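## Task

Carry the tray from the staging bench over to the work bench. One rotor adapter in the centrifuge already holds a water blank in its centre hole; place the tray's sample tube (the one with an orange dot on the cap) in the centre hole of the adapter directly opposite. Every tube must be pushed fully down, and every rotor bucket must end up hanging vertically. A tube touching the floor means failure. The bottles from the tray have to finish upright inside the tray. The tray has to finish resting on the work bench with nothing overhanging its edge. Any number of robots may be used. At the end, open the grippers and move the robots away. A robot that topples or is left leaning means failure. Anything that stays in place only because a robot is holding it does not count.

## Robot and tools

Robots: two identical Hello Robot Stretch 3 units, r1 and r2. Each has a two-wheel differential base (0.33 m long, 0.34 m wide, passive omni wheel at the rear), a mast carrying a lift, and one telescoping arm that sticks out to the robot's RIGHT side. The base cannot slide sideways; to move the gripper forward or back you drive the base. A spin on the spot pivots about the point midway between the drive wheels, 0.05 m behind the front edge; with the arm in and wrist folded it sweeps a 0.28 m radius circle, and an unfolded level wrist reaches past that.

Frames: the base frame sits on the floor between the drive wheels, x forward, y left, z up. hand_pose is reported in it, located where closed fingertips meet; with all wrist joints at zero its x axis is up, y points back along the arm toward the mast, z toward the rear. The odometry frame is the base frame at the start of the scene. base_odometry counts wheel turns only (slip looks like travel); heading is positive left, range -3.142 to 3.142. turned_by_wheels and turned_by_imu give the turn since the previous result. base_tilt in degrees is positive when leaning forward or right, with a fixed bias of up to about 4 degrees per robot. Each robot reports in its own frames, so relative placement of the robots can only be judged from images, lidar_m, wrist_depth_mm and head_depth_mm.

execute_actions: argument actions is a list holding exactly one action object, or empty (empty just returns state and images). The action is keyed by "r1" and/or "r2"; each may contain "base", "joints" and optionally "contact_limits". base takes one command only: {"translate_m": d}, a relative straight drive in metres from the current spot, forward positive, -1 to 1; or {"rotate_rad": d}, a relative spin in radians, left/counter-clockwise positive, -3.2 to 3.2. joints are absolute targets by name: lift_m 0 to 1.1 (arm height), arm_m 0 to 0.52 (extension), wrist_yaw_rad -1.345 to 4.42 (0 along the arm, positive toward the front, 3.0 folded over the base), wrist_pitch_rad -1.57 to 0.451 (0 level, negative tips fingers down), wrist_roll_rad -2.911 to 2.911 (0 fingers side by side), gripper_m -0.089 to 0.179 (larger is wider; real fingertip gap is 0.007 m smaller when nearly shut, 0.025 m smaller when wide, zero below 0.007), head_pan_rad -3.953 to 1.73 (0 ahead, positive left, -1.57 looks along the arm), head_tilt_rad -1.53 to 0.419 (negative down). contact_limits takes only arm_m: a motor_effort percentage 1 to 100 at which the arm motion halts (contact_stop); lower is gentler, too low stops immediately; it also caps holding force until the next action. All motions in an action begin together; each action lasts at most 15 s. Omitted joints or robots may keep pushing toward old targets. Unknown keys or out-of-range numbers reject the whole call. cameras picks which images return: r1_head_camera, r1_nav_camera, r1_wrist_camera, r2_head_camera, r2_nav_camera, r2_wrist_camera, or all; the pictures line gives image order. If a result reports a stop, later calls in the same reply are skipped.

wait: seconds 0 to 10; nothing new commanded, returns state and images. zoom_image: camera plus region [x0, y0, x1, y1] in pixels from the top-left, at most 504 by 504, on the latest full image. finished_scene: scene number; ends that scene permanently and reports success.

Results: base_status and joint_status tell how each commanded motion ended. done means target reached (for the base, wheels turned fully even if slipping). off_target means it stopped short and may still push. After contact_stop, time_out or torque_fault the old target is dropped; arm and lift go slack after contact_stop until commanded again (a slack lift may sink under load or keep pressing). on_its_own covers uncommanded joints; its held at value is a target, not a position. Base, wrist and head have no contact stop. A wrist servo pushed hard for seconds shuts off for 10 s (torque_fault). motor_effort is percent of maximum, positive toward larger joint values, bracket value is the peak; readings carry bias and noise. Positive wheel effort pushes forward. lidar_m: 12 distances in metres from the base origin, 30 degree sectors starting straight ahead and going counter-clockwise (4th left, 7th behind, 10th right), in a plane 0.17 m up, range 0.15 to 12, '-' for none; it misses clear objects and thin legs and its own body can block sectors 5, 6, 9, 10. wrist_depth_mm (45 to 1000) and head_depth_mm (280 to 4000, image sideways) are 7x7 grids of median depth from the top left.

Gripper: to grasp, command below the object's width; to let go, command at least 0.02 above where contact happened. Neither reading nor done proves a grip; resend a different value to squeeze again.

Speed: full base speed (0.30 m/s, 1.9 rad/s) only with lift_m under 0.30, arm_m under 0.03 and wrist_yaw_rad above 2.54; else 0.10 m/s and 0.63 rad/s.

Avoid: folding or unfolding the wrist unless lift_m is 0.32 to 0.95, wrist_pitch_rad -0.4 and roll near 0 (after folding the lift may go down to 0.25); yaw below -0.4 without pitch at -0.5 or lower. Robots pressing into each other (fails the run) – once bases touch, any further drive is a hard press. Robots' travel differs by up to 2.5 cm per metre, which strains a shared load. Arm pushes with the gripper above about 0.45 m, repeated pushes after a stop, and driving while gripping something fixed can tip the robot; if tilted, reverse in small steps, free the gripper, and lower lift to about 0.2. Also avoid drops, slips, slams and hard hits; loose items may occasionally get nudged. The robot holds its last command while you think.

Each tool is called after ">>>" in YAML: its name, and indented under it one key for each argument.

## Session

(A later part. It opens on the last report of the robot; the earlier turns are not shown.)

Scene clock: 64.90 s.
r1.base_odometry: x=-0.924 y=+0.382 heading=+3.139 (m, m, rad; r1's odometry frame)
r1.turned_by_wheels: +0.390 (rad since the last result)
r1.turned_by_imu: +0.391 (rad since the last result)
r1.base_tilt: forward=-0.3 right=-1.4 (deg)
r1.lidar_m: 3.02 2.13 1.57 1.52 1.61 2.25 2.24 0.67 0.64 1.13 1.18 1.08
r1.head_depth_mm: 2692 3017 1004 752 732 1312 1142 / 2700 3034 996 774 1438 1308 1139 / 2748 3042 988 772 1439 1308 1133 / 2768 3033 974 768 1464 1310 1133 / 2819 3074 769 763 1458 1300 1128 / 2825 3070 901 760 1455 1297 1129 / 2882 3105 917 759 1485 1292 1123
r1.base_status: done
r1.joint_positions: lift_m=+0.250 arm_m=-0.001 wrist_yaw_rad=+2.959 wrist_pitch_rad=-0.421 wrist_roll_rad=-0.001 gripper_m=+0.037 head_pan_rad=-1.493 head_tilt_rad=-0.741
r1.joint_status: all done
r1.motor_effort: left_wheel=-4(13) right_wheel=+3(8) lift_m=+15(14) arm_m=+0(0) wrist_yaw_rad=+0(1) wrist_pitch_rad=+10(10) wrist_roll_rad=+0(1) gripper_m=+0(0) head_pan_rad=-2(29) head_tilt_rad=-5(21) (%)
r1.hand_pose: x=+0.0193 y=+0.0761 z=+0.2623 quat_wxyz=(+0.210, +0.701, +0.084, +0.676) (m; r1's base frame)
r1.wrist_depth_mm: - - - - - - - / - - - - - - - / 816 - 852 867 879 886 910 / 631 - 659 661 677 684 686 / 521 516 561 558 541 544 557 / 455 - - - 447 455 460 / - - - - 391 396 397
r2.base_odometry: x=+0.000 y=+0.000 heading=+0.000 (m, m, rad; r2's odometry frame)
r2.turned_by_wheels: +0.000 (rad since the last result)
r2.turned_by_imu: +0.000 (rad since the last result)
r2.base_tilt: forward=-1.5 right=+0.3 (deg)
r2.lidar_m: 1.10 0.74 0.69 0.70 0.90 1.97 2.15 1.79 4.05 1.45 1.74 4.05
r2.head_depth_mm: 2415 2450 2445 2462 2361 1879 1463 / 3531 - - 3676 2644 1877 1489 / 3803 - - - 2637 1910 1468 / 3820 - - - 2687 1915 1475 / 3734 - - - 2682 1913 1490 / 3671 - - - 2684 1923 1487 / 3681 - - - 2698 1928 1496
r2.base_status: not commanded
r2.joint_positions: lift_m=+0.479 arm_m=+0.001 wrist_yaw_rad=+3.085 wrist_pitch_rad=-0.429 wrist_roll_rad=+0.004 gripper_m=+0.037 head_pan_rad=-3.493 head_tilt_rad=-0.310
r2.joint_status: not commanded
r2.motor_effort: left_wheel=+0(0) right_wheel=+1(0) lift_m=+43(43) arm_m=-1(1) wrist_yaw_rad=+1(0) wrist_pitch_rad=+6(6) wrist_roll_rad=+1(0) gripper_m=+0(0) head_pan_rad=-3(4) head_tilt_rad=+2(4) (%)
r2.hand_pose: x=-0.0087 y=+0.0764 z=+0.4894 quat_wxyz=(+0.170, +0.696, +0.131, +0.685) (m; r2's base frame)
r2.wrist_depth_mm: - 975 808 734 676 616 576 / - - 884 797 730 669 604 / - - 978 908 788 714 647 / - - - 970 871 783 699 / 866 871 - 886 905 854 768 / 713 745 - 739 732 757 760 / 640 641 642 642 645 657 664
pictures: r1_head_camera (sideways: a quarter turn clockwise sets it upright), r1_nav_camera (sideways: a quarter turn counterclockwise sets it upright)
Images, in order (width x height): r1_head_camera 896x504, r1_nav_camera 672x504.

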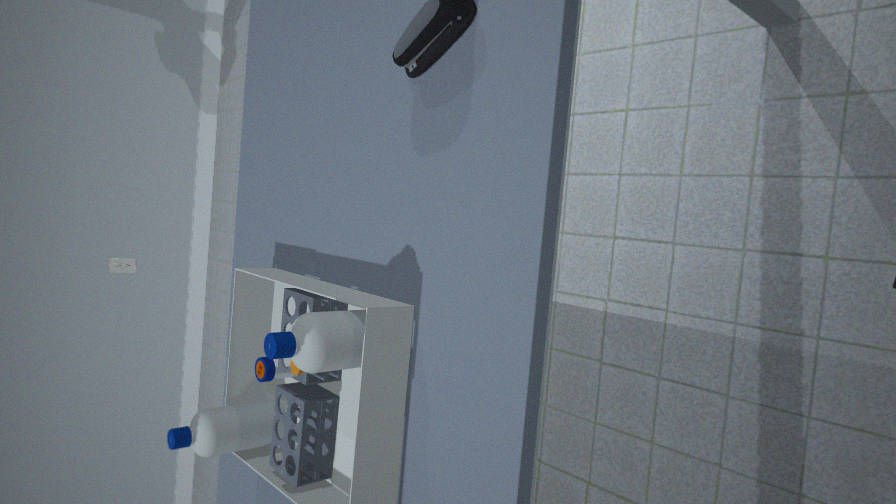

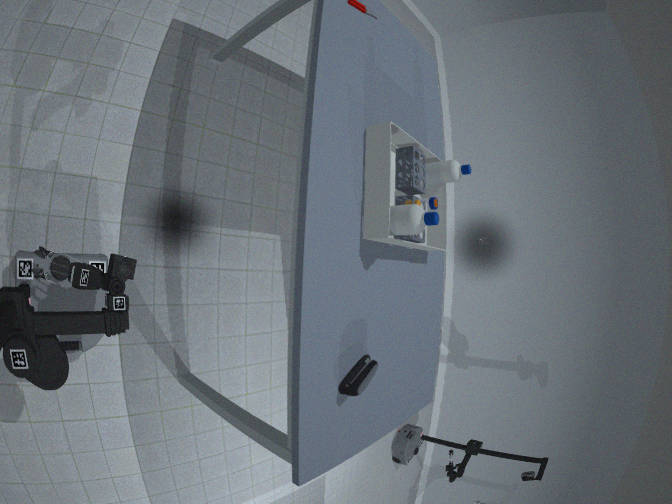

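>>> execute_actions:
  actions:
    - {"r1":{"joints":{"lift_m":0.94}},"r2":{"joints":{"lift_m":0.25,"wrist_yaw_rad":3.0,"wrist_pitch_rad":-0.4,"head_pan_rad":-1.57,"head_tilt_rad":-0.5},"base":{"rotate_rad":3.1}}}
  cameras: ["r2_nav_camera","r2_head_camera"]

>>> execute_actions:
  actions:
    - {"r1":{"joints":{"wrist_yaw_rad":0.0,"gripper_m":0.1}}}
  cameras: []

>>> execute_actions:
  actions:
    - {"r1":{"joints":{"lift_m":1.1,"wrist_pitch_rad":-1.57,"wrist_roll_rad":1.57}}}
  cameras: ["r1_head_camera","r1_wrist_camera"]

Scene clock: 92.13 s.
r1.base_odometry: x=-0.924 y=+0.382 heading=+3.139 (m, m, rad; r1's odometry frame)
r1.turned_by_wheels: +0.000 (rad since the last result)
r1.turned_by_imu: +0.002 (rad since the last result)
r1.base_tilt: forward=-0.2 right=-1.5 (deg)
r1.lidar_m: 3.01 2.12 1.56 1.52 1.61 2.26 2.24 0.67 0.64 1.13 1.18 1.07
r1.head_depth_mm: 2686 2961 1004 765 - - 1141 / 2725 3029 998 775 - 1254 1137 / 2734 3035 995 771 - - - / 2758 3056 976 769 - - 1174 / 2813 3047 773 765 678 1245 1132 / 2832 3093 898 761 1455 1297 1124 / 2881 3083 919 759 1492 1291 1121
r1.base_status: not commanded
r1.joint_positions: lift_m=+0.940 arm_m=-0.001 wrist_yaw_rad=+2.959 wrist_pitch_rad=-0.420 wrist_roll_rad=-0.001 gripper_m=+0.037 head_pan_rad=-1.493 head_tilt_rad=-0.741
r1.joint_status: all done
r1.motor_effort: left_wheel=-4(4) right_wheel=+3(3) lift_m=+22(22) arm_m=+0(0) wrist_yaw_rad=+0(0) wrist_pitch_rad=+10(11) wrist_roll_rad=+0(0) gripper_m=+0(1) head_pan_rad=-2(2) head_tilt_rad=-5(5) (%)
r1.hand_pose: x=+0.0194 y=+0.0761 z=+0.9519 quat_wxyz=(+0.210, +0.701, +0.084, +0.676) (m; r1's base frame)
r1.wrist_depth_mm: - - - - - - - / - - - - - - - / - - - - - - - / - - - - - - - / - - - - - - - / - - - - - - - / - - - - - - -
r2.base_odometry: x=+0.000 y=+0.000 heading=+3.100 (m, m, rad; r2's odometry frame)
r2.turned_by_wheels: +3.100 (rad since the last result)
r2.turned_by_imu: +3.057 (rad since the last result)
r2.base_tilt: forward=-1.5 right=+0.3 (deg)
r2.lidar_m: 2.28 1.78 4.06 1.45 1.68 4.04 1.17 0.76 0.69 0.70 0.86 1.75
r2.head_depth_mm: 536 578 627 690 763 851 966 / 553 598 653 720 800 896 1028 / 573 622 679 753 845 952 1101 / 594 646 711 790 886 1019 1167 / 616 676 744 829 938 1084 1226 / 641 705 776 873 996 1159 1261 / 665 733 822 923 1057 1243 1296
r2.base_status: done
r2.joint_positions: lift_m=+0.251 arm_m=+0.001 wrist_yaw_rad=+3.002 wrist_pitch_rad=-0.422 wrist_roll_rad=+0.004 gripper_m=+0.037 head_pan_rad=-1.577 head_tilt_rad=-0.494
r2.joint_status: all done
r2.motor_effort: left_wheel=-4(11) right_wheel=+3(8) lift_m=+19(38) arm_m=-2(2) wrist_yaw_rad=-1(3) wrist_pitch_rad=+10(10) wrist_roll_rad=+0(1) gripper_m=+0(0) head_pan_rad=+2(37) head_tilt_rad=-2(13) (%)
r2.hand_pose: x=+0.0100 y=+0.0754 z=+0.2625 quat_wxyz=(+0.197, +0.701, +0.099, +0.678) (m; r2's base frame)
r2.wrist_depth_mm: - - - - - - - / - - - - - - - / 830 813 858 866 880 915 909 / 656 649 668 667 686 695 704 / 533 533 - 571 564 561 566 / 466 - - - 453 473 471 / - - - - 406 409 409
pictures: r2_head_camera (sideways: a quarter turn clockwise sets it upright), r2_nav_camera (sideways: a quarter turn counterclockwise sets it upright)
Images, in order (width x height): r2_head_camera 896x504, r2_nav_camera 672x504.

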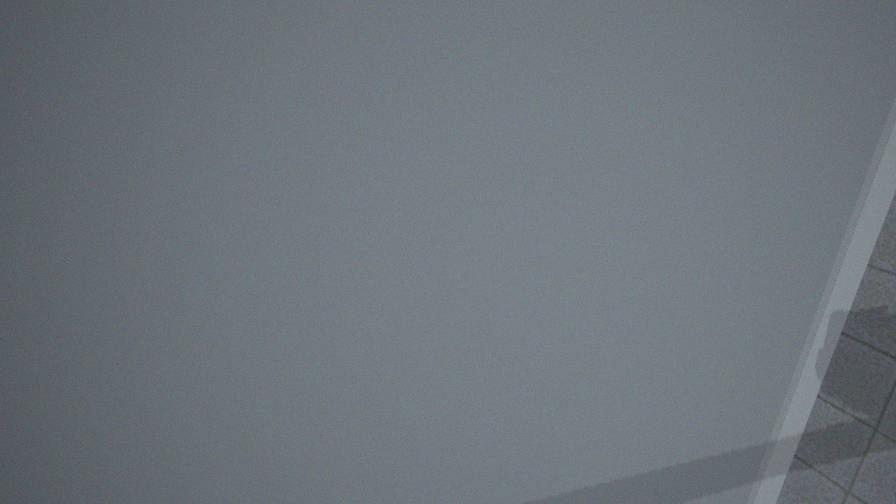

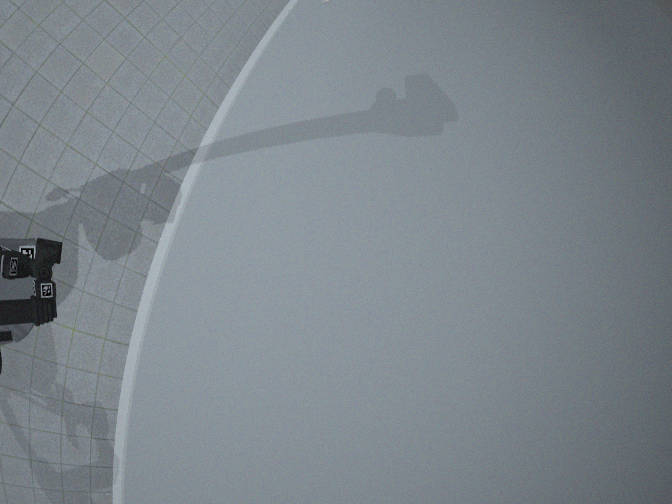

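Scene clock: 94.63 s.
r1.base_odometry: x=-0.924 y=+0.382 heading=+3.139 (m, m, rad; r1's odometry frame)
r1.turned_by_wheels: +0.000 (rad since the last result)
r1.turned_by_imu: +0.001 (rad since the last result)
r1.base_tilt: forward=-0.3 right=-1.2 (deg)
r1.lidar_m: 3.02 2.12 1.57 1.52 1.61 2.25 2.24 0.66 0.64 1.13 1.18 1.08
r1.head_depth_mm: 2695 2980 1004 766 - - - / 2724 3023 997 800 - - 1100 / 2764 3024 990 822 - - 1092 / 2761 3041 976 795 1434 1304 1134 / 2801 3068 771 764 1459 1307 1131 / 2834 3059 899 761 1458 1299 1126 / 2875 3081 916 757 1494 1290 1122
r1.base_status: not commanded
r1.joint_positions: lift_m=+0.940 arm_m=-0.001 wrist_yaw_rad=+0.002 wrist_pitch_rad=-0.420 wrist_roll_rad=-0.001 gripper_m=+0.100 head_pan_rad=-1.493 head_tilt_rad=-0.741
r1.joint_status: all done
r1.motor_effort: left_wheel=-4(4) right_wheel=+3(3) lift_m=+22(22) arm_m=+0(0) wrist_yaw_rad=-2(4) wrist_pitch_rad=+10(10) wrist_roll_rad=+0(0) gripper_m=+1(79) head_pan_rad=-3(2) head_tilt_rad=-5(5) (%)
r1.hand_pose: x=-0.0210 y=-0.3684 z=+0.9519 quat_wxyz=(+0.692, +0.149, -0.691, -0.147) (m; r1's base frame)
r1.wrist_depth_mm: - - - - - - - / 917 716 816 - - - - / 585 608 612 702 701 720 - / 489 496 507 535 514 547 - / 419 422 426 432 445 446 445 / 358 357 361 363 362 373 375 / - - - - - - 504
r2.base_odometry: x=+0.000 y=+0.000 heading=+3.100 (m, m, rad; r2's odometry frame)
r2.turned_by_wheels: +0.000 (rad since the last result)
r2.turned_by_imu: +0.000 (rad since the last result)
r2.base_tilt: forward=-1.5 right=+0.3 (deg)
r2.lidar_m: 2.27 1.79 4.04 1.45 1.69 4.06 1.17 0.76 0.69 0.70 0.86 1.75
r2.head_depth_mm: 536 578 628 688 763 848 971 / 555 599 653 720 797 901 1028 / 572 621 679 752 846 954 1098 / 595 646 711 795 887 1009 1165 / 615 672 741 830 936 1086 1233 / 640 702 779 878 1001 1152 1267 / 668 731 818 924 1063 1247 1293
r2.base_status: not commanded
r2.joint_positions: lift_m=+0.251 arm_m=+0.001 wrist_yaw_rad=+3.002 wrist_pitch_rad=-0.422 wrist_roll_rad=+0.004 gripper_m=+0.037 head_pan_rad=-1.577 head_tilt_rad=-0.494
r2.joint_status: not commanded
r2.motor_effort: left_wheel=-5(4) right_wheel=+3(3) lift_m=+19(20) arm_m=-2(1) wrist_yaw_rad=-2(2) wrist_pitch_rad=+10(10) wrist_roll_rad=+0(0) gripper_m=+0(0) head_pan_rad=+3(2) head_tilt_rad=-2(2) (%)
r2.hand_pose: x=+0.0100 y=+0.0754 z=+0.2625 quat_wxyz=(+0.197, +0.701, +0.099, +0.678) (m; r2's base frame)
r2.wrist_depth_mm: - - - - - - - / - - - - - - - / 827 812 870 863 889 891 924 / 648 653 664 677 684 687 697 / 537 538 - 571 564 560 564 / 467 - - - 453 470 476 / - - - - 404 412 413
pictures: none
No camera images: the call's "cameras" was empty. Leave "cameras" out to get every camera's image.

Scene clock: 96.93 s.
r1.base_odometry: x=-0.924 y=+0.382 heading=+3.139 (m, m, rad; r1's odometry frame)
r1.turned_by_wheels: +0.000 (rad since the last result)
r1.turned_by_imu: +0.001 (rad since the last result)
r1.base_tilt: forward=-0.3 right=-1.4 (deg)
r1.lidar_m: 3.02 2.13 1.56 1.52 1.61 2.25 2.24 0.67 0.64 1.13 1.18 1.07
r1.head_depth_mm: - - - - - - 1136 / - - - - - - - / 2754 3047 989 795 - - 1126 / 2779 3047 976 793 - 1236 1132 / 2821 3110 773 767 1459 1272 1126 / 2838 3061 901 761 1455 1298 1126 / 2854 3068 920 760 1487 1291 1123
r1.base_status: not commanded
r1.joint_positions: lift_m=+1.100 arm_m=-0.001 wrist_yaw_rad=+0.002 wrist_pitch_rad=-1.552 wrist_roll_rad=+1.565 gripper_m=+0.100 head_pan_rad=-1.493 head_tilt_rad=-0.741
r1.joint_status: all done
joint sent to its limit — the command would take r1.wrist_pitch_rad past its lower limit, so that joint was sent only as far as its limit.
r1.motor_effort: left_wheel=-4(4) right_wheel=+3(3) lift_m=+22(23) arm_m=+0(0) wrist_yaw_rad=-2(3) wrist_pitch_rad=-5(10) wrist_roll_rad=+2(1) gripper_m=+1(0) head_pan_rad=-3(2) head_tilt_rad=-4(5) (%)
r1.hand_pose: x=-0.0216 y=-0.1248 z=+0.9818 quat_wxyz=(+0.003, +0.002, -0.714, -0.701) (m; r1's base frame)
r1.wrist_depth_mm: - - - - - - - / - - - - - - - / - - - - - - - / 431 - - - - - - / 408 - - - - - - / 414 - - - - - - / 425 - - - - - -
r2.base_odometry: x=+0.000 y=+0.000 heading=+3.100 (m, m, rad; r2's odometry frame)
r2.turned_by_wheels: +0.000 (rad since the last result)
r2.turned_by_imu: +0.000 (rad since the last result)
r2.base_tilt: forward=-1.6 right=+0.2 (deg)
r2.lidar_m: 2.27 1.79 4.07 1.45 1.68 4.06 1.17 0.76 0.69 0.70 0.86 1.75
r2.head_depth_mm: 534 578 629 688 763 851 965 / 554 600 654 721 803 896 1027 / 572 623 682 752 843 956 1097 / 596 649 713 789 886 1014 1164 / 615 675 743 833 939 1078 1222 / 640 703 779 875 998 1157 1268 / 666 734 816 926 1066 1250 1286
r2.base_status: not commanded
r2.joint_positions: lift_m=+0.251 arm_m=+0.001 wrist_yaw_rad=+3.002 wrist_pitch_rad=-0.422 wrist_roll_rad=+0.004 gripper_m=+0.037 head_pan_rad=-1.577 head_tilt_rad=-0.494
r2.joint_status: not commanded
r2.motor_effort: left_wheel=-5(4) right_wheel=+3(3) lift_m=+19(19) arm_m=-2(2) wrist_yaw_rad=-2(1) wrist_pitch_rad=+10(10) wrist_roll_rad=+1(1) gripper_m=+0(0) head_pan_rad=+3(3) head_tilt_rad=-2(1) (%)
r2.hand_pose: x=+0.0100 y=+0.0754 z=+0.2625 quat_wxyz=(+0.197, +0.701, +0.099, +0.678) (m; r2's base frame)
r2.wrist_depth_mm: - - - - - - - / - - - - - - - / 823 824 849 865 878 895 908 / 649 664 670 674 681 691 703 / 542 534 - 573 563 560 563 / 468 - - - 452 467 476 / - - - - 402 408 411
pictures: r1_head_camera (sideways: a quarter turn clockwise sets it upright), r1_wrist_camera
Images, in order (width x height): r1_head_camera 896x504, r1_wrist_camera 644x364.

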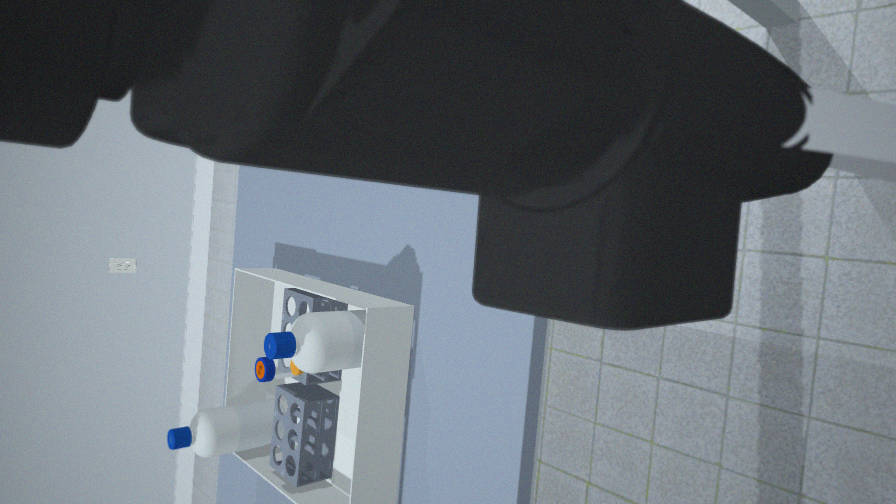

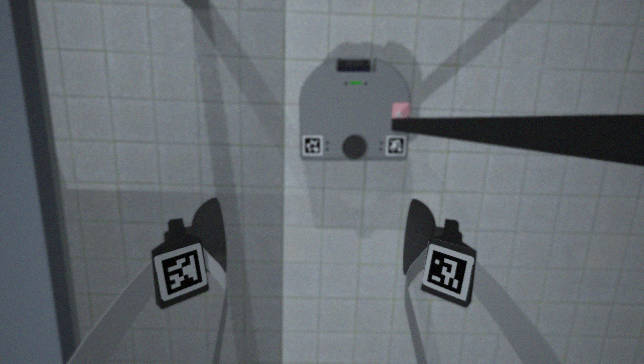

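>>> execute_actions:
  actions:
    - {"r1":{"base":{"rotate_rad":-0.5}},"r2":{"base":{"translate_m":0.9}}}
  cameras: []

>>> execute_actions:
  actions:
    - {"r1":{"base":{"translate_m":0.3}},"r2":{"base":{"translate_m":0.8}}}
  cameras: []

>>> execute_actions:
  actions:
    - {"r1":{"base":{"rotate_rad":0.5}},"r2":{"base":{"rotate_rad":2.8}}}
  cameras: ["r2_nav_camera","r2_head_camera","r1_head_camera"]

Scene clock: 116.73 s.
r1.base_odometry: x=-0.924 y=+0.382 heading=+2.640 (m, m, rad; r1's odometry frame)
r1.turned_by_wheels: -0.500 (rad since the last result)
r1.turned_by_imu: -0.499 (rad since the last result)
r1.base_tilt: forward=-0.2 right=-1.4 (deg)
r1.lidar_m: 1.08 3.02 2.08 1.56 1.54 1.62 2.32 2.24 0.65 0.64 1.13 1.19
r1.head_depth_mm: - - - - - - 1139 / - - - - - - - / 3104 3400 991 796 - - 1125 / 2924 2267 983 769 - 1241 1131 / 2886 3043 981 766 1442 1273 1130 / 2793 3005 974 762 1415 1303 1129 / 2647 2924 968 757 673 1289 1127
r1.base_status: done
r1.joint_positions: lift_m=+1.100 arm_m=-0.001 wrist_yaw_rad=+0.002 wrist_pitch_rad=-1.552 wrist_roll_rad=+1.565 gripper_m=+0.100 head_pan_rad=-1.493 head_tilt_rad=-0.741
r1.joint_status: not commanded
r1.motor_effort: left_wheel=+6(11) right_wheel=-4(7) lift_m=+22(22) arm_m=+0(0) wrist_yaw_rad=-2(2) wrist_pitch_rad=-5(5) wrist_roll_rad=+2(2) gripper_m=+0(0) head_pan_rad=-2(2) head_tilt_rad=-5(5) (%)
r1.hand_pose: x=-0.0216 y=-0.1248 z=+0.9818 quat_wxyz=(+0.003, +0.002, -0.714, -0.701) (m; r1's base frame)
r1.wrist_depth_mm: - - - - - - - / 696 - - - - - - / - - - - - - - / - - - - - - - / 473 - - - - - - / 410 - - - - - - / 418 - - - - - -
r2.base_odometry: x=-0.899 y=+0.038 heading=+3.100 (m, m, rad; r2's odometry frame)
r2.turned_by_wheels: +0.000 (rad since the last result)
r2.turned_by_imu: +0.002 (rad since the last result)
r2.base_tilt: forward=-1.5 right=+0.3 (deg)
r2.lidar_m: 1.71 1.11 1.06 3.76 1.95 2.58 1.73 1.12 1.02 1.03 1.28 2.59
r2.head_depth_mm: 805 869 950 1037 1153 1293 1284 / 833 903 980 1087 1203 1361 1280 / 864 943 1020 1126 1265 1432 1284 / 899 983 1067 1188 1338 1471 1285 / 930 1018 1119 1255 1406 1529 1290 / 964 1061 1177 1323 1503 1572 1285 / 1010 1112 1230 1398 1598 1588 1288
r2.base_status: done
r2.joint_positions: lift_m=+0.251 arm_m=+0.001 wrist_yaw_rad=+3.001 wrist_pitch_rad=-0.421 wrist_roll_rad=+0.004 gripper_m=+0.037 head_pan_rad=-1.577 head_tilt_rad=-0.494
r2.joint_status: not commanded
r2.motor_effort: left_wheel=-5(12) right_wheel=+3(8) lift_m=+20(20) arm_m=-2(2) wrist_yaw_rad=-1(1) wrist_pitch_rad=+10(10) wrist_roll_rad=+0(0) gripper_m=+0(0) head_pan_rad=+3(3) head_tilt_rad=-3(3) (%)
r2.hand_pose: x=+0.0101 y=+0.0755 z=+0.2626 quat_wxyz=(+0.197, +0.701, +0.099, +0.678) (m; r2's base frame)
r2.wrist_depth_mm: - - - - - - - / - - - - - - - / 833 814 859 878 888 899 924 / 646 653 670 691 686 698 700 / 534 540 - 576 560 563 564 / 466 - - - 447 469 477 / - - - - 403 407 409
pictures: none
No camera images: the call's "cameras" was empty. Leave "cameras" out to get every camera's image.

Scene clock: 121.23 s.
r1.base_odometry: x=-1.187 y=+0.526 heading=+2.640 (m, m, rad; r1's odometry frame)
r1.turned_by_wheels: +0.000 (rad since the last result)
r1.turned_by_imu: +0.002 (rad since the last result)
r1.base_tilt: forward=-0.2 right=-1.5 (deg)
r1.lidar_m: 0.78 2.77 2.26 1.72 1.66 1.73 2.52 2.48 0.77 1.02 1.00 1.05
r1.head_depth_mm: - - - - - - 1141 / - - - - - - - / 2987 3294 991 796 - - 1122 / 2856 3177 985 794 - 1240 1129 / 2740 2983 982 744 636 1241 1126 / 2616 2907 933 651 625 1215 1132 / 2571 2850 909 740 623 552 1126
r1.base_status: done
r1.joint_positions: lift_m=+1.100 arm_m=-0.001 wrist_yaw_rad=+0.002 wrist_pitch_rad=-1.552 wrist_roll_rad=+1.565 gripper_m=+0.100 head_pan_rad=-1.493 head_tilt_rad=-0.741
r1.joint_status: not commanded
r1.motor_effort: left_wheel=+5(11) right_wheel=-3(2) lift_m=+22(22) arm_m=+0(0) wrist_yaw_rad=-2(2) wrist_pitch_rad=-5(5) wrist_roll_rad=+2(2) gripper_m=+1(1) head_pan_rad=-3(2) head_tilt_rad=-4(5) (%)
r1.hand_pose: x=-0.0216 y=-0.1248 z=+0.9818 quat_wxyz=(+0.003, +0.002, -0.714, -0.701) (m; r1's base frame)
r1.wrist_depth_mm: - - - - - - - / 364 - - - - - - / 372 - - - - - - / 380 - - - - - - / 394 397 - - - - - / 408 412 - - - - - / 416 429 - - - - -
r2.base_odometry: x=-1.699 y=+0.071 heading=+3.099 (m, m, rad; r2's odometry frame)
r2.turned_by_wheels: +0.000 (rad since the last result)
r2.turned_by_imu: +0.002 (rad since the last result)
r2.base_tilt: forward=-1.5 right=+0.2 (deg)
r2.lidar_m: 1.21 0.79 0.72 0.73 4.33 2.26 2.23 1.44 1.32 1.33 1.65 3.11
r2.head_depth_mm: 1047 1133 1232 1357 1489 1562 1280 / 1082 1176 1289 1408 1573 1552 1280 / 1123 1220 1335 1472 1656 1573 1285 / 1159 1279 1383 1542 1744 1564 1298 / 1208 1336 1466 1634 1801 1572 1290 / 1266 1393 1533 1718 1883 1578 1306 / 1307 1448 1617 1822 1945 1578 1292
r2.base_status: done
r2.joint_positions: lift_m=+0.251 arm_m=+0.001 wrist_yaw_rad=+3.001 wrist_pitch_rad=-0.421 wrist_roll_rad=+0.004 gripper_m=+0.037 head_pan_rad=-1.577 head_tilt_rad=-0.494
r2.joint_status: not commanded
r2.motor_effort: left_wheel=-5(11) right_wheel=+3(7) lift_m=+20(20) arm_m=-1(2) wrist_yaw_rad=-2(2) wrist_pitch_rad=+10(10) wrist_roll_rad=+1(0) gripper_m=+0(0) head_pan_rad=+3(3) head_tilt_rad=-1(1) (%)
r2.hand_pose: x=+0.0101 y=+0.0755 z=+0.2626 quat_wxyz=(+0.197, +0.701, +0.099, +0.678) (m; r2's base frame)
r2.wrist_depth_mm: - - - - - - - / - - - 801 770 731 692 / 825 823 874 850 875 899 861 / 645 659 668 672 684 681 698 / 533 538 - 571 573 554 569 / 468 - - - 454 468 474 / - - - - 403 406 411
pictures: none
No camera images: the call's "cameras" was empty. Leave "cameras" out to get every camera's image.

Scene clock: 124.10 s.
r1.base_odometry: x=-1.187 y=+0.526 heading=+3.140 (m, m, rad; r1's odometry frame)
r1.turned_by_wheels: +0.500 (rad since the last result)
r1.turned_by_imu: +0.502 (rad since the last result)
r1.base_tilt: forward=-0.3 right=-1.4 (deg)
r1.lidar_m: 2.77 2.31 1.73 1.65 1.73 2.45 2.48 0.77 1.03 1.00 1.05 0.78
r1.head_depth_mm: - - - - - - 1135 / - - - - - - - / 2648 2935 931 792 - - 1122 / 2634 2996 859 790 - 1239 1132 / 2718 2982 910 711 633 1248 1126 / 2723 2996 974 762 624 1270 1125 / 2738 2993 965 757 622 1295 1127
r1.base_status: done
r1.joint_positions: lift_m=+1.100 arm_m=-0.001 wrist_yaw_rad=+0.002 wrist_pitch_rad=-1.552 wrist_roll_rad=+1.565 gripper_m=+0.100 head_pan_rad=-1.493 head_tilt_rad=-0.741
r1.joint_status: not commanded
r1.motor_effort: left_wheel=-4(7) right_wheel=+4(7) lift_m=+22(23) arm_m=+0(0) wrist_yaw_rad=-2(2) wrist_pitch_rad=-4(5) wrist_roll_rad=+1(1) gripper_m=+0(0) head_pan_rad=-2(3) head_tilt_rad=-4(4) (%)
r1.hand_pose: x=-0.0216 y=-0.1248 z=+0.9818 quat_wxyz=(+0.003, +0.002, -0.714, -0.701) (m; r1's base frame)
r1.wrist_depth_mm: 347 353 - - - - - / 360 362 - - - - - / 368 376 - - - - - / 378 386 - - - - - / 394 394 - - - - - / 408 408 - - - - - / 423 428 - - - - -
r2.base_odometry: x=-1.698 y=+0.071 heading=-0.384 (m, m, rad; r2's odometry frame)
r2.turned_by_wheels: +2.800 (rad since the last result)
r2.turned_by_imu: +2.760 (rad since the last result)
r2.base_tilt: forward=-1.5 right=+0.2 (deg)
r2.lidar_m: 3.19 1.81 1.35 1.32 1.38 1.93 3.11 1.00 0.74 0.72 0.76 2.26
r2.head_depth_mm: 2959 3136 3416 1075 895 1572 1218 / 2875 3104 3347 1078 899 1554 1218 / 2835 3129 3428 1158 899 1561 1219 / 2920 3067 3463 1155 889 1565 1218 / 2876 3145 3468 1175 891 1578 1223 / 2916 3131 3484 1177 894 1579 1227 / 2906 3147 3440 2684 896 1028 1226
r2.base_status: done
r2.joint_positions: lift_m=+0.251 arm_m=+0.001 wrist_yaw_rad=+3.001 wrist_pitch_rad=-0.421 wrist_roll_rad=+0.004 gripper_m=+0.037 head_pan_rad=-1.577 head_tilt_rad=-0.494
r2.joint_status: not commanded
r2.motor_effort: left_wheel=-5(13) right_wheel=+3(9) lift_m=+20(20) arm_m=-2(2) wrist_yaw_rad=-1(2) wrist_pitch_rad=+10(10) wrist_roll_rad=+0(0) gripper_m=+0(0) head_pan_rad=+3(2) head_tilt_rad=-1(2) (%)
r2.hand_pose: x=+0.0101 y=+0.0754 z=+0.2626 quat_wxyz=(+0.197, +0.701, +0.099, +0.678) (m; r2's base frame)
r2.wrist_depth_mm: - - - - - - - / - - - - - - - / 830 825 855 868 893 902 913 / 660 665 660 681 681 689 691 / 542 541 - 569 567 558 570 / 462 - - - 452 476 475 / - - - - 405 408 413
pictures: r1_head_camera (sideways: a quarter turn clockwise sets it upright), r2_head_camera (sideways: a quarter turn clockwise sets it upright), r2_nav_camera (sideways: a quarter turn counterclockwise sets it upright)
Images, in order (width x height): r1_head_camera 896x504, r2_head_camera 896x504, r2_nav_camera 672x504.

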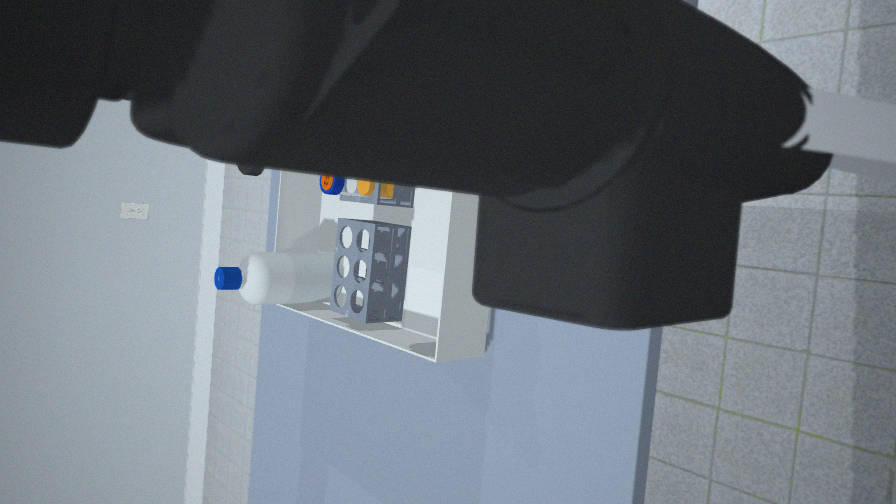

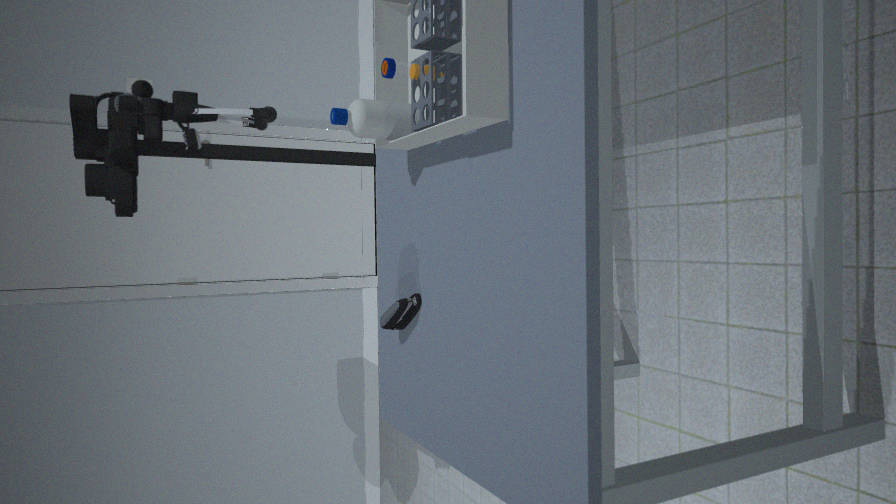

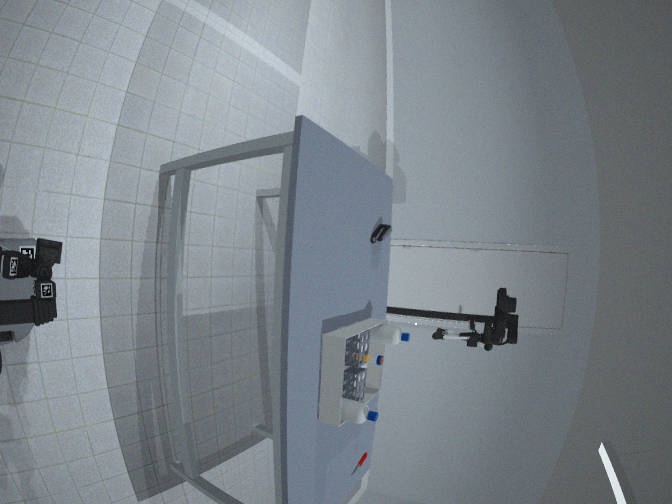

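>>> execute_actions:
  actions:
    - {"r1":{"joints":{"arm_m":0.4}},"r2":{"base":{"rotate_rad":0.6},"joints":{"lift_m":0.94}}}
  cameras: ["r1_wrist_camera","r1_head_camera"]

>>> execute_actions:
  actions:
    - {"r2":{"base":{"translate_m":-0.43}}}
  cameras: []

>>> execute_actions:
  actions:
    - {"r2":{"base":{"rotate_rad":-0.6},"joints":{"wrist_yaw_rad":0,"gripper_m":0.1}}}
  cameras: []

>>> execute_actions:
  actions:
    - {"r2":{"joints":{"lift_m":1.1,"wrist_pitch_rad":-1.57,"wrist_roll_rad":1.57,"head_tilt_rad":-0.75}}}
  cameras: []

>>> execute_actions:
  actions:
    - {"r2":{"joints":{"arm_m":0.33}}}
  cameras: ["r2_wrist_camera","r2_head_camera","r2_nav_camera"]

Scene clock: 143.57 s.
r1.base_odometry: x=-1.187 y=+0.526 heading=+3.140 (m, m, rad; r1's odometry frame)
r1.turned_by_wheels: +0.000 (rad since the last result)
r1.turned_by_imu: +0.002 (rad since the last result)
r1.base_tilt: forward=-0.3 right=-1.4 (deg)
r1.lidar_m: 2.77 2.31 1.72 1.66 1.73 2.44 2.48 0.77 1.03 1.00 1.04 0.77
r1.head_depth_mm: 2583 2935 1003 779 635 1239 1139 / 2569 2932 952 654 633 1229 1140 / - 3022 947 704 631 1251 1136 / 2646 2977 861 703 629 1245 1129 / 2681 2965 911 707 626 1271 1129 / 2704 2999 979 761 622 1273 1130 / 2744 3036 968 760 622 1293 1121
r1.base_status: not commanded
r1.joint_positions: lift_m=+1.100 arm_m=+0.400 wrist_yaw_rad=+0.000 wrist_pitch_rad=-1.552 wrist_roll_rad=+1.567 gripper_m=+0.100 head_pan_rad=-1.493 head_tilt_rad=-0.741
r1.joint_status: all done
r1.motor_effort: left_wheel=-3(4) right_wheel=+4(4) lift_m=+22(22) arm_m=+3(4) wrist_yaw_rad=+0(2) wrist_pitch_rad=-5(5) wrist_roll_rad=+1(2) gripper_m=+2(1) head_pan_rad=-2(3) head_tilt_rad=-5(5) (%)
r1.hand_pose: x=-0.0215 y=-0.5249 z=+0.9818 quat_wxyz=(+0.002, +0.001, -0.713, -0.701) (m; r1's base frame)
r1.wrist_depth_mm: 341 343 345 350 356 - - / 350 323 217 360 364 373 - / 363 310 369 373 376 383 - / 377 318 383 386 391 - - / 382 331 395 400 402 - - / 374 341 406 412 419 - - / 421 427 372 431 436 - -
r2.base_odometry: x=-1.698 y=+0.071 heading=+0.216 (m, m, rad; r2's odometry frame)
r2.turned_by_wheels: +0.600 (rad since the last result)
r2.turned_by_imu: +0.591 (rad since the last result)
r2.base_tilt: forward=-1.5 right=+0.3 (deg)
r2.lidar_m: 1.69 1.34 1.32 1.42 2.11 3.11 0.93 0.73 0.72 0.77 2.26 3.70
r2.head_depth_mm: 2941 3171 3434 1148 859 - - / 3106 3399 3598 1152 921 1614 - / 3352 3642 3907 2790 998 1496 - / 3540 3843 - 2837 2010 1618 - / 3773 - - 2831 2024 1637 - / - - - 2881 2043 1587 1327 / - - - 2690 2043 1603 1292
r2.base_status: done
r2.joint_positions: lift_m=+0.939 arm_m=+0.001 wrist_yaw_rad=+3.001 wrist_pitch_rad=-0.421 wrist_roll_rad=+0.004 gripper_m=+0.037 head_pan_rad=-1.577 head_tilt_rad=-0.495
r2.joint_status: all done
r2.motor_effort: left_wheel=-4(14) right_wheel=+3(7) lift_m=+63(68) arm_m=-2(2) wrist_yaw_rad=-2(0) wrist_pitch_rad=+10(10) wrist_roll_rad=+1(0) gripper_m=+0(0) head_pan_rad=+3(3) head_tilt_rad=-1(2) (%)
r2.hand_pose: x=+0.0101 y=+0.0755 z=+0.9513 quat_wxyz=(+0.196, +0.701, +0.099, +0.678) (m; r2's base frame)
r2.wrist_depth_mm: - - - - - - - / - - - - - - - / - - - - - - - / - - - - - - - / - - - - - - - / - - - - - - - / - - - - - - -
pictures: r1_head_camera (sideways: a quarter turn clockwise sets it upright), r1_wrist_camera
Images, in order (width x height): r1_head_camera 896x504, r1_wrist_camera 644x364.

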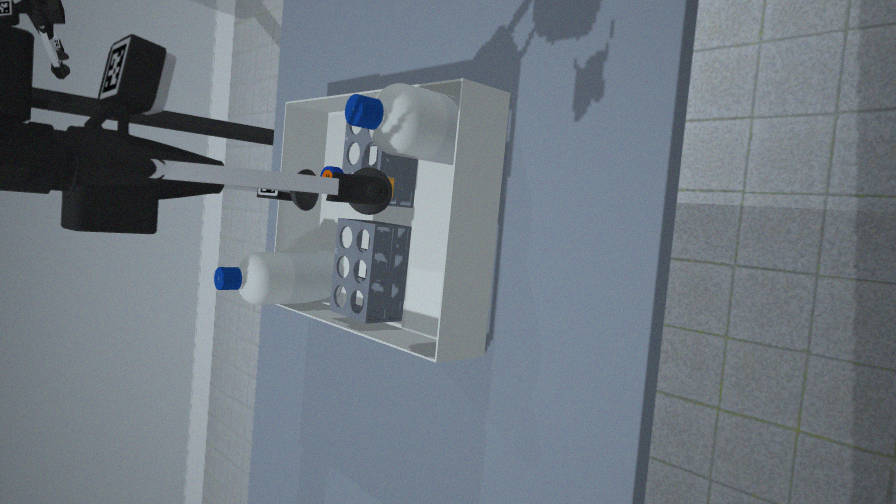

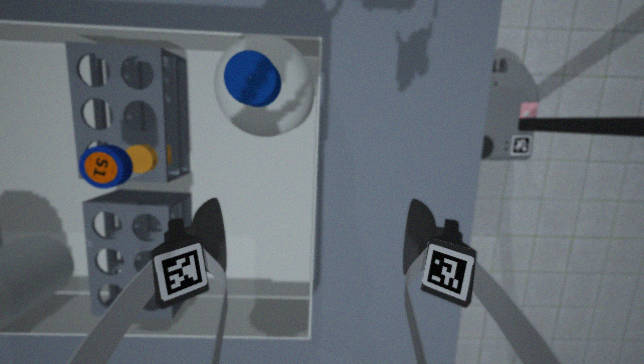

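Scene clock: 148.83 s.
r1.base_odometry: x=-1.187 y=+0.526 heading=+3.140 (m, m, rad; r1's odometry frame)
r1.turned_by_wheels: +0.000 (rad since the last result)
r1.turned_by_imu: +0.001 (rad since the last result)
r1.base_tilt: forward=-0.2 right=-1.5 (deg)
r1.lidar_m: 2.77 2.31 1.72 1.65 1.73 2.46 2.48 0.77 1.02 1.00 1.04 0.78
r1.head_depth_mm: 2585 2913 1001 779 635 1235 1143 / 2624 2986 950 655 635 1228 1139 / - 3036 942 704 631 1252 1142 / 2574 2933 856 703 630 1246 1134 / 2674 2972 912 705 628 1276 1130 / 2717 2992 975 763 624 1267 1129 / 2736 3011 969 756 622 1293 1126
r1.base_status: not commanded
r1.joint_positions: lift_m=+1.100 arm_m=+0.400 wrist_yaw_rad=+0.000 wrist_pitch_rad=-1.552 wrist_roll_rad=+1.567 gripper_m=+0.100 head_pan_rad=-1.493 head_tilt_rad=-0.741
r1.joint_status: not commanded
r1.motor_effort: left_wheel=-4(4) right_wheel=+3(3) lift_m=+22(22) arm_m=+4(4) wrist_yaw_rad=-1(1) wrist_pitch_rad=-5(5) wrist_roll_rad=+1(1) gripper_m=+1(0) head_pan_rad=-2(3) head_tilt_rad=-5(5) (%)
r1.hand_pose: x=-0.0215 y=-0.5249 z=+0.9818 quat_wxyz=(+0.002, +0.001, -0.713, -0.701) (m; r1's base frame)
r1.wrist_depth_mm: 341 343 346 350 354 - - / 352 325 217 362 366 371 - / 364 310 371 374 380 383 - / 378 322 384 386 391 - - / 388 331 399 398 402 - - / 372 344 408 414 422 - - / 417 425 374 429 434 - -
r2.base_odometry: x=-2.119 y=-0.021 heading=+0.216 (m, m, rad; r2's odometry frame)
r2.turned_by_wheels: +0.000 (rad since the last result)
r2.turned_by_imu: -0.001 (rad since the last result)
r2.base_tilt: forward=-1.5 right=+0.3 (deg)
r2.lidar_m: 2.02 1.60 1.57 1.69 2.50 2.76 0.61 0.48 0.47 0.50 0.75 3.04
r2.head_depth_mm: 2727 2922 3124 1151 802 - - / 2898 3095 3387 1148 825 666 - / 3060 3365 3615 1153 828 679 - / 3299 3566 3930 1167 835 1476 - / 3500 3829 - 1173 834 1566 - / 3893 - - 2828 907 1184 1227 / - - - 2871 988 1541 1283
r2.base_status: done
r2.joint_positions: lift_m=+0.939 arm_m=+0.001 wrist_yaw_rad=+3.001 wrist_pitch_rad=-0.421 wrist_roll_rad=+0.004 gripper_m=+0.037 head_pan_rad=-1.577 head_tilt_rad=-0.495
r2.joint_status: not commanded
r2.motor_effort: left_wheel=-4(10) right_wheel=+3(4) lift_m=+63(63) arm_m=-2(2) wrist_yaw_rad=-1(2) wrist_pitch_rad=+10(10) wrist_roll_rad=+0(0) gripper_m=+0(0) head_pan_rad=+2(3) head_tilt_rad=-2(1) (%)
r2.hand_pose: x=+0.0101 y=+0.0755 z=+0.9513 quat_wxyz=(+0.196, +0.701, +0.099, +0.678) (m; r2's base frame)
r2.wrist_depth_mm: - - - - - - - / - - - - - - - / - - - - - - - / - - - - - - - / - - - - - - - / - - - - - - - / - - - - - - -
pictures: none
No camera images: the call's "cameras" was empty. Leave "cameras" out to get every camera's image.

Scene clock: 151.33 s.
r1.base_odometry: x=-1.187 y=+0.526 heading=+3.140 (m, m, rad; r1's odometry frame)
r1.turned_by_wheels: +0.000 (rad since the last result)
r1.turned_by_imu: +0.001 (rad since the last result)
r1.base_tilt: forward=-0.4 right=-1.4 (deg)
r1.lidar_m: 2.77 2.31 1.72 1.65 1.73 2.45 2.48 0.77 1.02 1.00 1.04 0.78
r1.head_depth_mm: 2587 2937 1002 780 637 1236 1143 / 2619 2960 953 653 633 1233 1138 / - 3006 947 703 632 1260 1138 / 2624 2937 860 702 629 1252 1133 / 2681 3000 909 706 627 1274 1132 / 2704 2988 973 760 624 1261 1129 / 2712 3000 968 759 622 1291 1119
r1.base_status: not commanded
r1.joint_positions: lift_m=+1.100 arm_m=+0.400 wrist_yaw_rad=+0.000 wrist_pitch_rad=-1.552 wrist_roll_rad=+1.567 gripper_m=+0.100 head_pan_rad=-1.493 head_tilt_rad=-0.741
r1.joint_status: not commanded
r1.motor_effort: left_wheel=-4(4) right_wheel=+3(3) lift_m=+22(22) arm_m=+4(4) wrist_yaw_rad=+0(1) wrist_pitch_rad=-5(4) wrist_roll_rad=+1(1) gripper_m=+0(0) head_pan_rad=-2(3) head_tilt_rad=-6(4) (%)
r1.hand_pose: x=-0.0215 y=-0.5249 z=+0.9818 quat_wxyz=(+0.002, +0.001, -0.713, -0.701) (m; r1's base frame)
r1.wrist_depth_mm: 341 342 343 352 356 - - / 350 324 217 359 367 374 - / 360 312 369 375 376 382 - / 378 321 378 387 391 - - / 384 330 395 399 402 - - / 372 341 407 414 422 - - / 418 428 375 432 438 - -
r2.base_odometry: x=-2.119 y=-0.021 heading=-0.384 (m, m, rad; r2's odometry frame)
r2.turned_by_wheels: -0.600 (rad since the last result)
r2.turned_by_imu: -0.592 (rad since the last result)
r2.base_tilt: forward=-1.4 right=+0.3 (deg)
r2.lidar_m: 2.53 2.17 1.62 1.57 1.64 2.31 2.76 0.65 0.48 0.47 0.49 0.69
r2.head_depth_mm: 2696 2890 3205 1146 825 - - / 2728 2927 3257 1155 764 664 - / 2695 2951 3208 1077 726 - - / 2585 879 3169 1079 744 638 1248 / 2627 2821 3210 977 743 632 1258 / 2708 2937 3174 1176 838 653 1250 / 2668 3006 3278 1178 840 655 1267
r2.base_status: done
r2.joint_positions: lift_m=+0.939 arm_m=+0.001 wrist_yaw_rad=+0.002 wrist_pitch_rad=-0.421 wrist_roll_rad=+0.004 gripper_m=+0.100 head_pan_rad=-1.577 head_tilt_rad=-0.495
r2.joint_status: all done
r2.motor_effort: left_wheel=+4(10) right_wheel=-3(5) lift_m=+62(63) arm_m=-2(2) wrist_yaw_rad=-2(3) wrist_pitch_rad=+10(10) wrist_roll_rad=+1(0) gripper_m=+0(81) head_pan_rad=+2(3) head_tilt_rad=-2(2) (%)
r2.hand_pose: x=-0.0210 y=-0.3704 z=+0.9513 quat_wxyz=(+0.690, +0.148, -0.692, -0.148) (m; r2's base frame)
r2.wrist_depth_mm: - - - - - - - / - 953 894 787 - - - / 671 680 619 610 428 725 737 / 523 524 467 458 452 551 563 / 430 433 440 441 458 452 459 / 367 375 370 373 372 388 384 / - - 338 339 334 333 331
pictures: none
No camera images: the call's "cameras" was empty. Leave "cameras" out to get every camera's image.

Scene clock: 153.60 s.
r1.base_odometry: x=-1.187 y=+0.526 heading=+3.140 (m, m, rad; r1's odometry frame)
r1.turned_by_wheels: +0.000 (rad since the last result)
r1.turned_by_imu: +0.001 (rad since the last result)
r1.base_tilt: forward=-0.3 right=-1.4 (deg)
r1.lidar_m: 2.77 2.31 1.72 1.65 1.73 2.46 2.48 0.77 1.02 0.99 1.04 0.77
r1.head_depth_mm: 2592 2930 999 778 634 1236 1141 / 2601 2927 953 657 633 1231 1131 / - 2989 949 703 631 1251 1134 / 2662 2923 858 700 629 1249 1134 / 2672 2979 910 708 627 1274 1128 / 2738 2991 975 762 623 1268 1127 / 2740 2994 967 757 622 1288 1122
r1.base_status: not commanded
r1.joint_positions: lift_m=+1.100 arm_m=+0.400 wrist_yaw_rad=+0.000 wrist_pitch_rad=-1.552 wrist_roll_rad=+1.567 gripper_m=+0.100 head_pan_rad=-1.493 head_tilt_rad=-0.741
r1.joint_status: not commanded
r1.motor_effort: left_wheel=-3(4) right_wheel=+4(3) lift_m=+22(22) arm_m=+3(3) wrist_yaw_rad=+0(0) wrist_pitch_rad=-4(5) wrist_roll_rad=+1(1) gripper_m=+0(1) head_pan_rad=-3(2) head_tilt_rad=-5(4) (%)
r1.hand_pose: x=-0.0215 y=-0.5249 z=+0.9818 quat_wxyz=(+0.002, +0.001, -0.713, -0.701) (m; r1's base frame)
r1.wrist_depth_mm: 341 343 348 352 356 - - / 351 324 217 359 364 372 - / 363 310 368 374 376 380 - / 378 320 382 387 393 - - / 388 333 394 401 401 - - / 373 345 407 413 422 - - / 420 425 374 430 435 - -
r2.base_odometry: x=-2.119 y=-0.021 heading=-0.384 (m, m, rad; r2's odometry frame)
r2.turned_by_wheels: +0.000 (rad since the last result)
r2.turned_by_imu: +0.000 (rad since the last result)
r2.base_tilt: forward=-1.5 right=+0.3 (deg)
r2.lidar_m: 2.53 2.16 1.62 1.57 1.65 2.30 2.76 0.65 0.48 0.47 0.49 0.69
r2.head_depth_mm: - - - - - 1289 1117 / - - - - - - 1125 / - - - - - - 1118 / 802 2927 1005 764 - - 1127 / 2674 2982 919 765 - 1271 1118 / 2719 3121 1047 793 702 1326 1124 / 2734 3080 1042 798 682 1326 1129
r2.base_status: not commanded
r2.joint_positions: lift_m=+1.099 arm_m=+0.001 wrist_yaw_rad=+0.002 wrist_pitch_rad=-1.560 wrist_roll_rad=+1.564 gripper_m=+0.100 head_pan_rad=-1.577 head_tilt_rad=-0.740
r2.joint_status: all done
r2.motor_effort: left_wheel=+4(4) right_wheel=-3(3) lift_m=+62(64) arm_m=-2(2) wrist_yaw_rad=-2(1) wrist_pitch_rad=-5(9) wrist_roll_rad=+3(2) gripper_m=+0(0) head_pan_rad=+3(3) head_tilt_rad=-3(16) (%)
r2.hand_pose: x=-0.0216 y=-0.1248 z=+0.9808 quat_wxyz=(+0.003, +0.003, -0.711, -0.704) (m; r2's base frame)
r2.wrist_depth_mm: 365 - - - - - - / 376 - - - - - - / 380 - - - - - - / 394 - - - - - - / 412 - - - - - - / 422 - - - - - - / 432 - - - - - -
pictures: none
No camera images: the call's "cameras" was empty. Leave "cameras" out to get every camera's image.

Scene clock: 157.23 s.
r1.base_odometry: x=-1.187 y=+0.526 heading=+3.140 (m, m, rad; r1's odometry frame)
r1.turned_by_wheels: +0.000 (rad since the last result)
r1.turned_by_imu: +0.001 (rad since the last result)
r1.base_tilt: forward=-0.1 right=-1.3 (deg)
r1.lidar_m: 2.77 2.31 1.72 1.65 1.73 2.45 2.47 0.77 1.03 0.99 1.04 0.78
r1.head_depth_mm: 2588 2922 1004 778 635 1238 1140 / 2613 2956 954 654 633 1239 1138 / - 3004 945 704 632 1249 1131 / 2640 2932 857 702 628 1252 1133 / 2684 3000 911 707 626 1269 1128 / 2701 2996 975 761 624 1269 1128 / 2744 2974 971 757 621 1290 1125
r1.base_status: not commanded
r1.joint_positions: lift_m=+1.100 arm_m=+0.400 wrist_yaw_rad=+0.000 wrist_pitch_rad=-1.552 wrist_roll_rad=+1.567 gripper_m=+0.100 head_pan_rad=-1.493 head_tilt_rad=-0.741
r1.joint_status: not commanded
r1.motor_effort: left_wheel=-4(4) right_wheel=+3(3) lift_m=+22(22) arm_m=+4(3) wrist_yaw_rad=+0(0) wrist_pitch_rad=-5(5) wrist_roll_rad=+1(1) gripper_m=+0(0) head_pan_rad=-3(2) head_tilt_rad=-5(5) (%)
r1.hand_pose: x=-0.0215 y=-0.5249 z=+0.9818 quat_wxyz=(+0.002, +0.001, -0.713, -0.701) (m; r1's base frame)
r1.wrist_depth_mm: 343 343 345 353 354 - - / 351 323 217 359 367 373 - / 364 310 369 376 378 384 - / 375 322 382 385 394 - - / 384 331 395 401 400 - - / 370 341 410 412 420 - - / 420 426 373 430 434 - -
r2.base_odometry: x=-2.119 y=-0.021 heading=-0.384 (m, m, rad; r2's odometry frame)
r2.turned_by_wheels: +0.000 (rad since the last result)
r2.turned_by_imu: +0.000 (rad since the last result)
r2.base_tilt: forward=-1.4 right=+0.2 (deg)
r2.lidar_m: 2.53 2.16 1.62 1.57 1.64 2.31 2.76 0.65 0.48 0.47 0.49 0.69
r2.head_depth_mm: 2700 3019 1023 788 694 1321 1118 / 2818 3019 1026 765 699 1317 1114 / 2821 3041 912 742 697 1320 1125 / 787 - 988 758 700 1322 1131 / 2709 3007 921 761 700 1328 1127 / 2743 3087 1040 793 702 1323 1125 / 2716 3084 1036 798 704 1342 1124
r2.base_status: not commanded
r2.joint_positions: lift_m=+1.099 arm_m=+0.330 wrist_yaw_rad=+0.000 wrist_pitch_rad=-1.561 wrist_roll_rad=+1.566 gripper_m=+0.100 head_pan_rad=-1.577 head_tilt_rad=-0.741
r2.joint_status: all done
r2.motor_effort: left_wheel=+4(4) right_wheel=-3(3) lift_m=+63(62) arm_m=+3(2) wrist_yaw_rad=+0(4) wrist_pitch_rad=-5(5) wrist_roll_rad=+2(3) gripper_m=+0(0) head_pan_rad=+2(3) head_tilt_rad=-3(3) (%)
r2.hand_pose: x=-0.0215 y=-0.4529 z=+0.9808 quat_wxyz=(+0.002, +0.002, -0.710, -0.704) (m; r2's base frame)
r2.wrist_depth_mm: 219 306 352 351 - - - / 228 289 366 359 - - - / 372 367 374 377 - - - / 384 382 387 389 - - - / 391 401 402 400 - - - / 385 405 416 420 - - - / 435 433 434 433 - - -
pictures: r2_head_camera (sideways: a quarter turn clockwise sets it upright), r2_nav_camera (sideways: a quarter turn counterclockwise sets it upright), r2_wrist_camera
Images, in order (width x height): r2_head_camera 896x504, r2_nav_camera 672x504, r2_wrist_camera 644x364.

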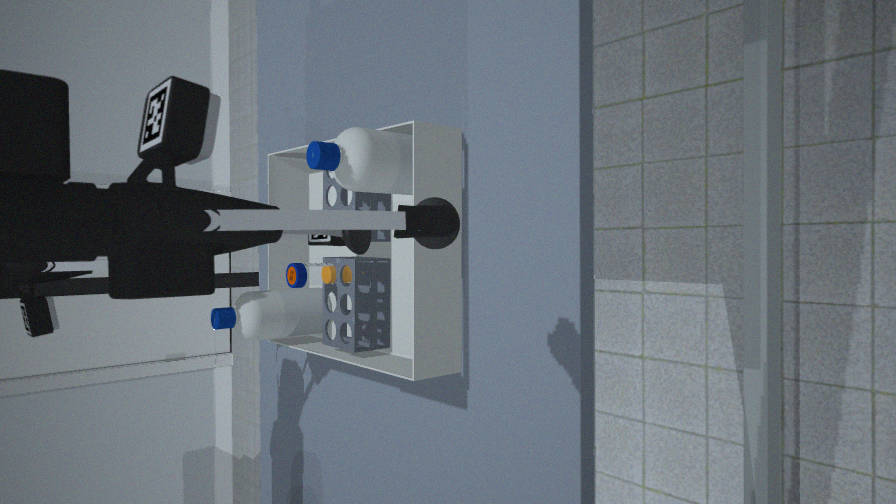

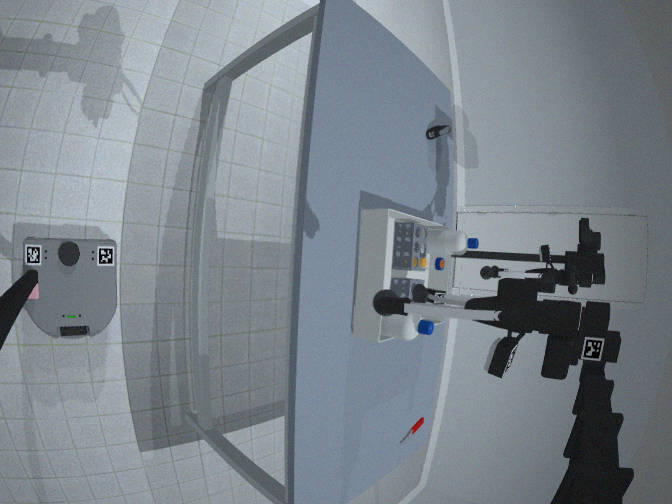

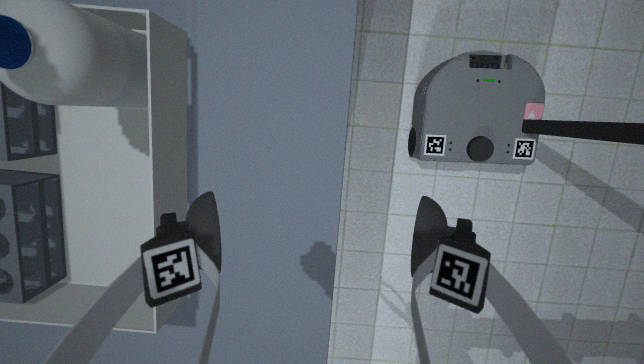

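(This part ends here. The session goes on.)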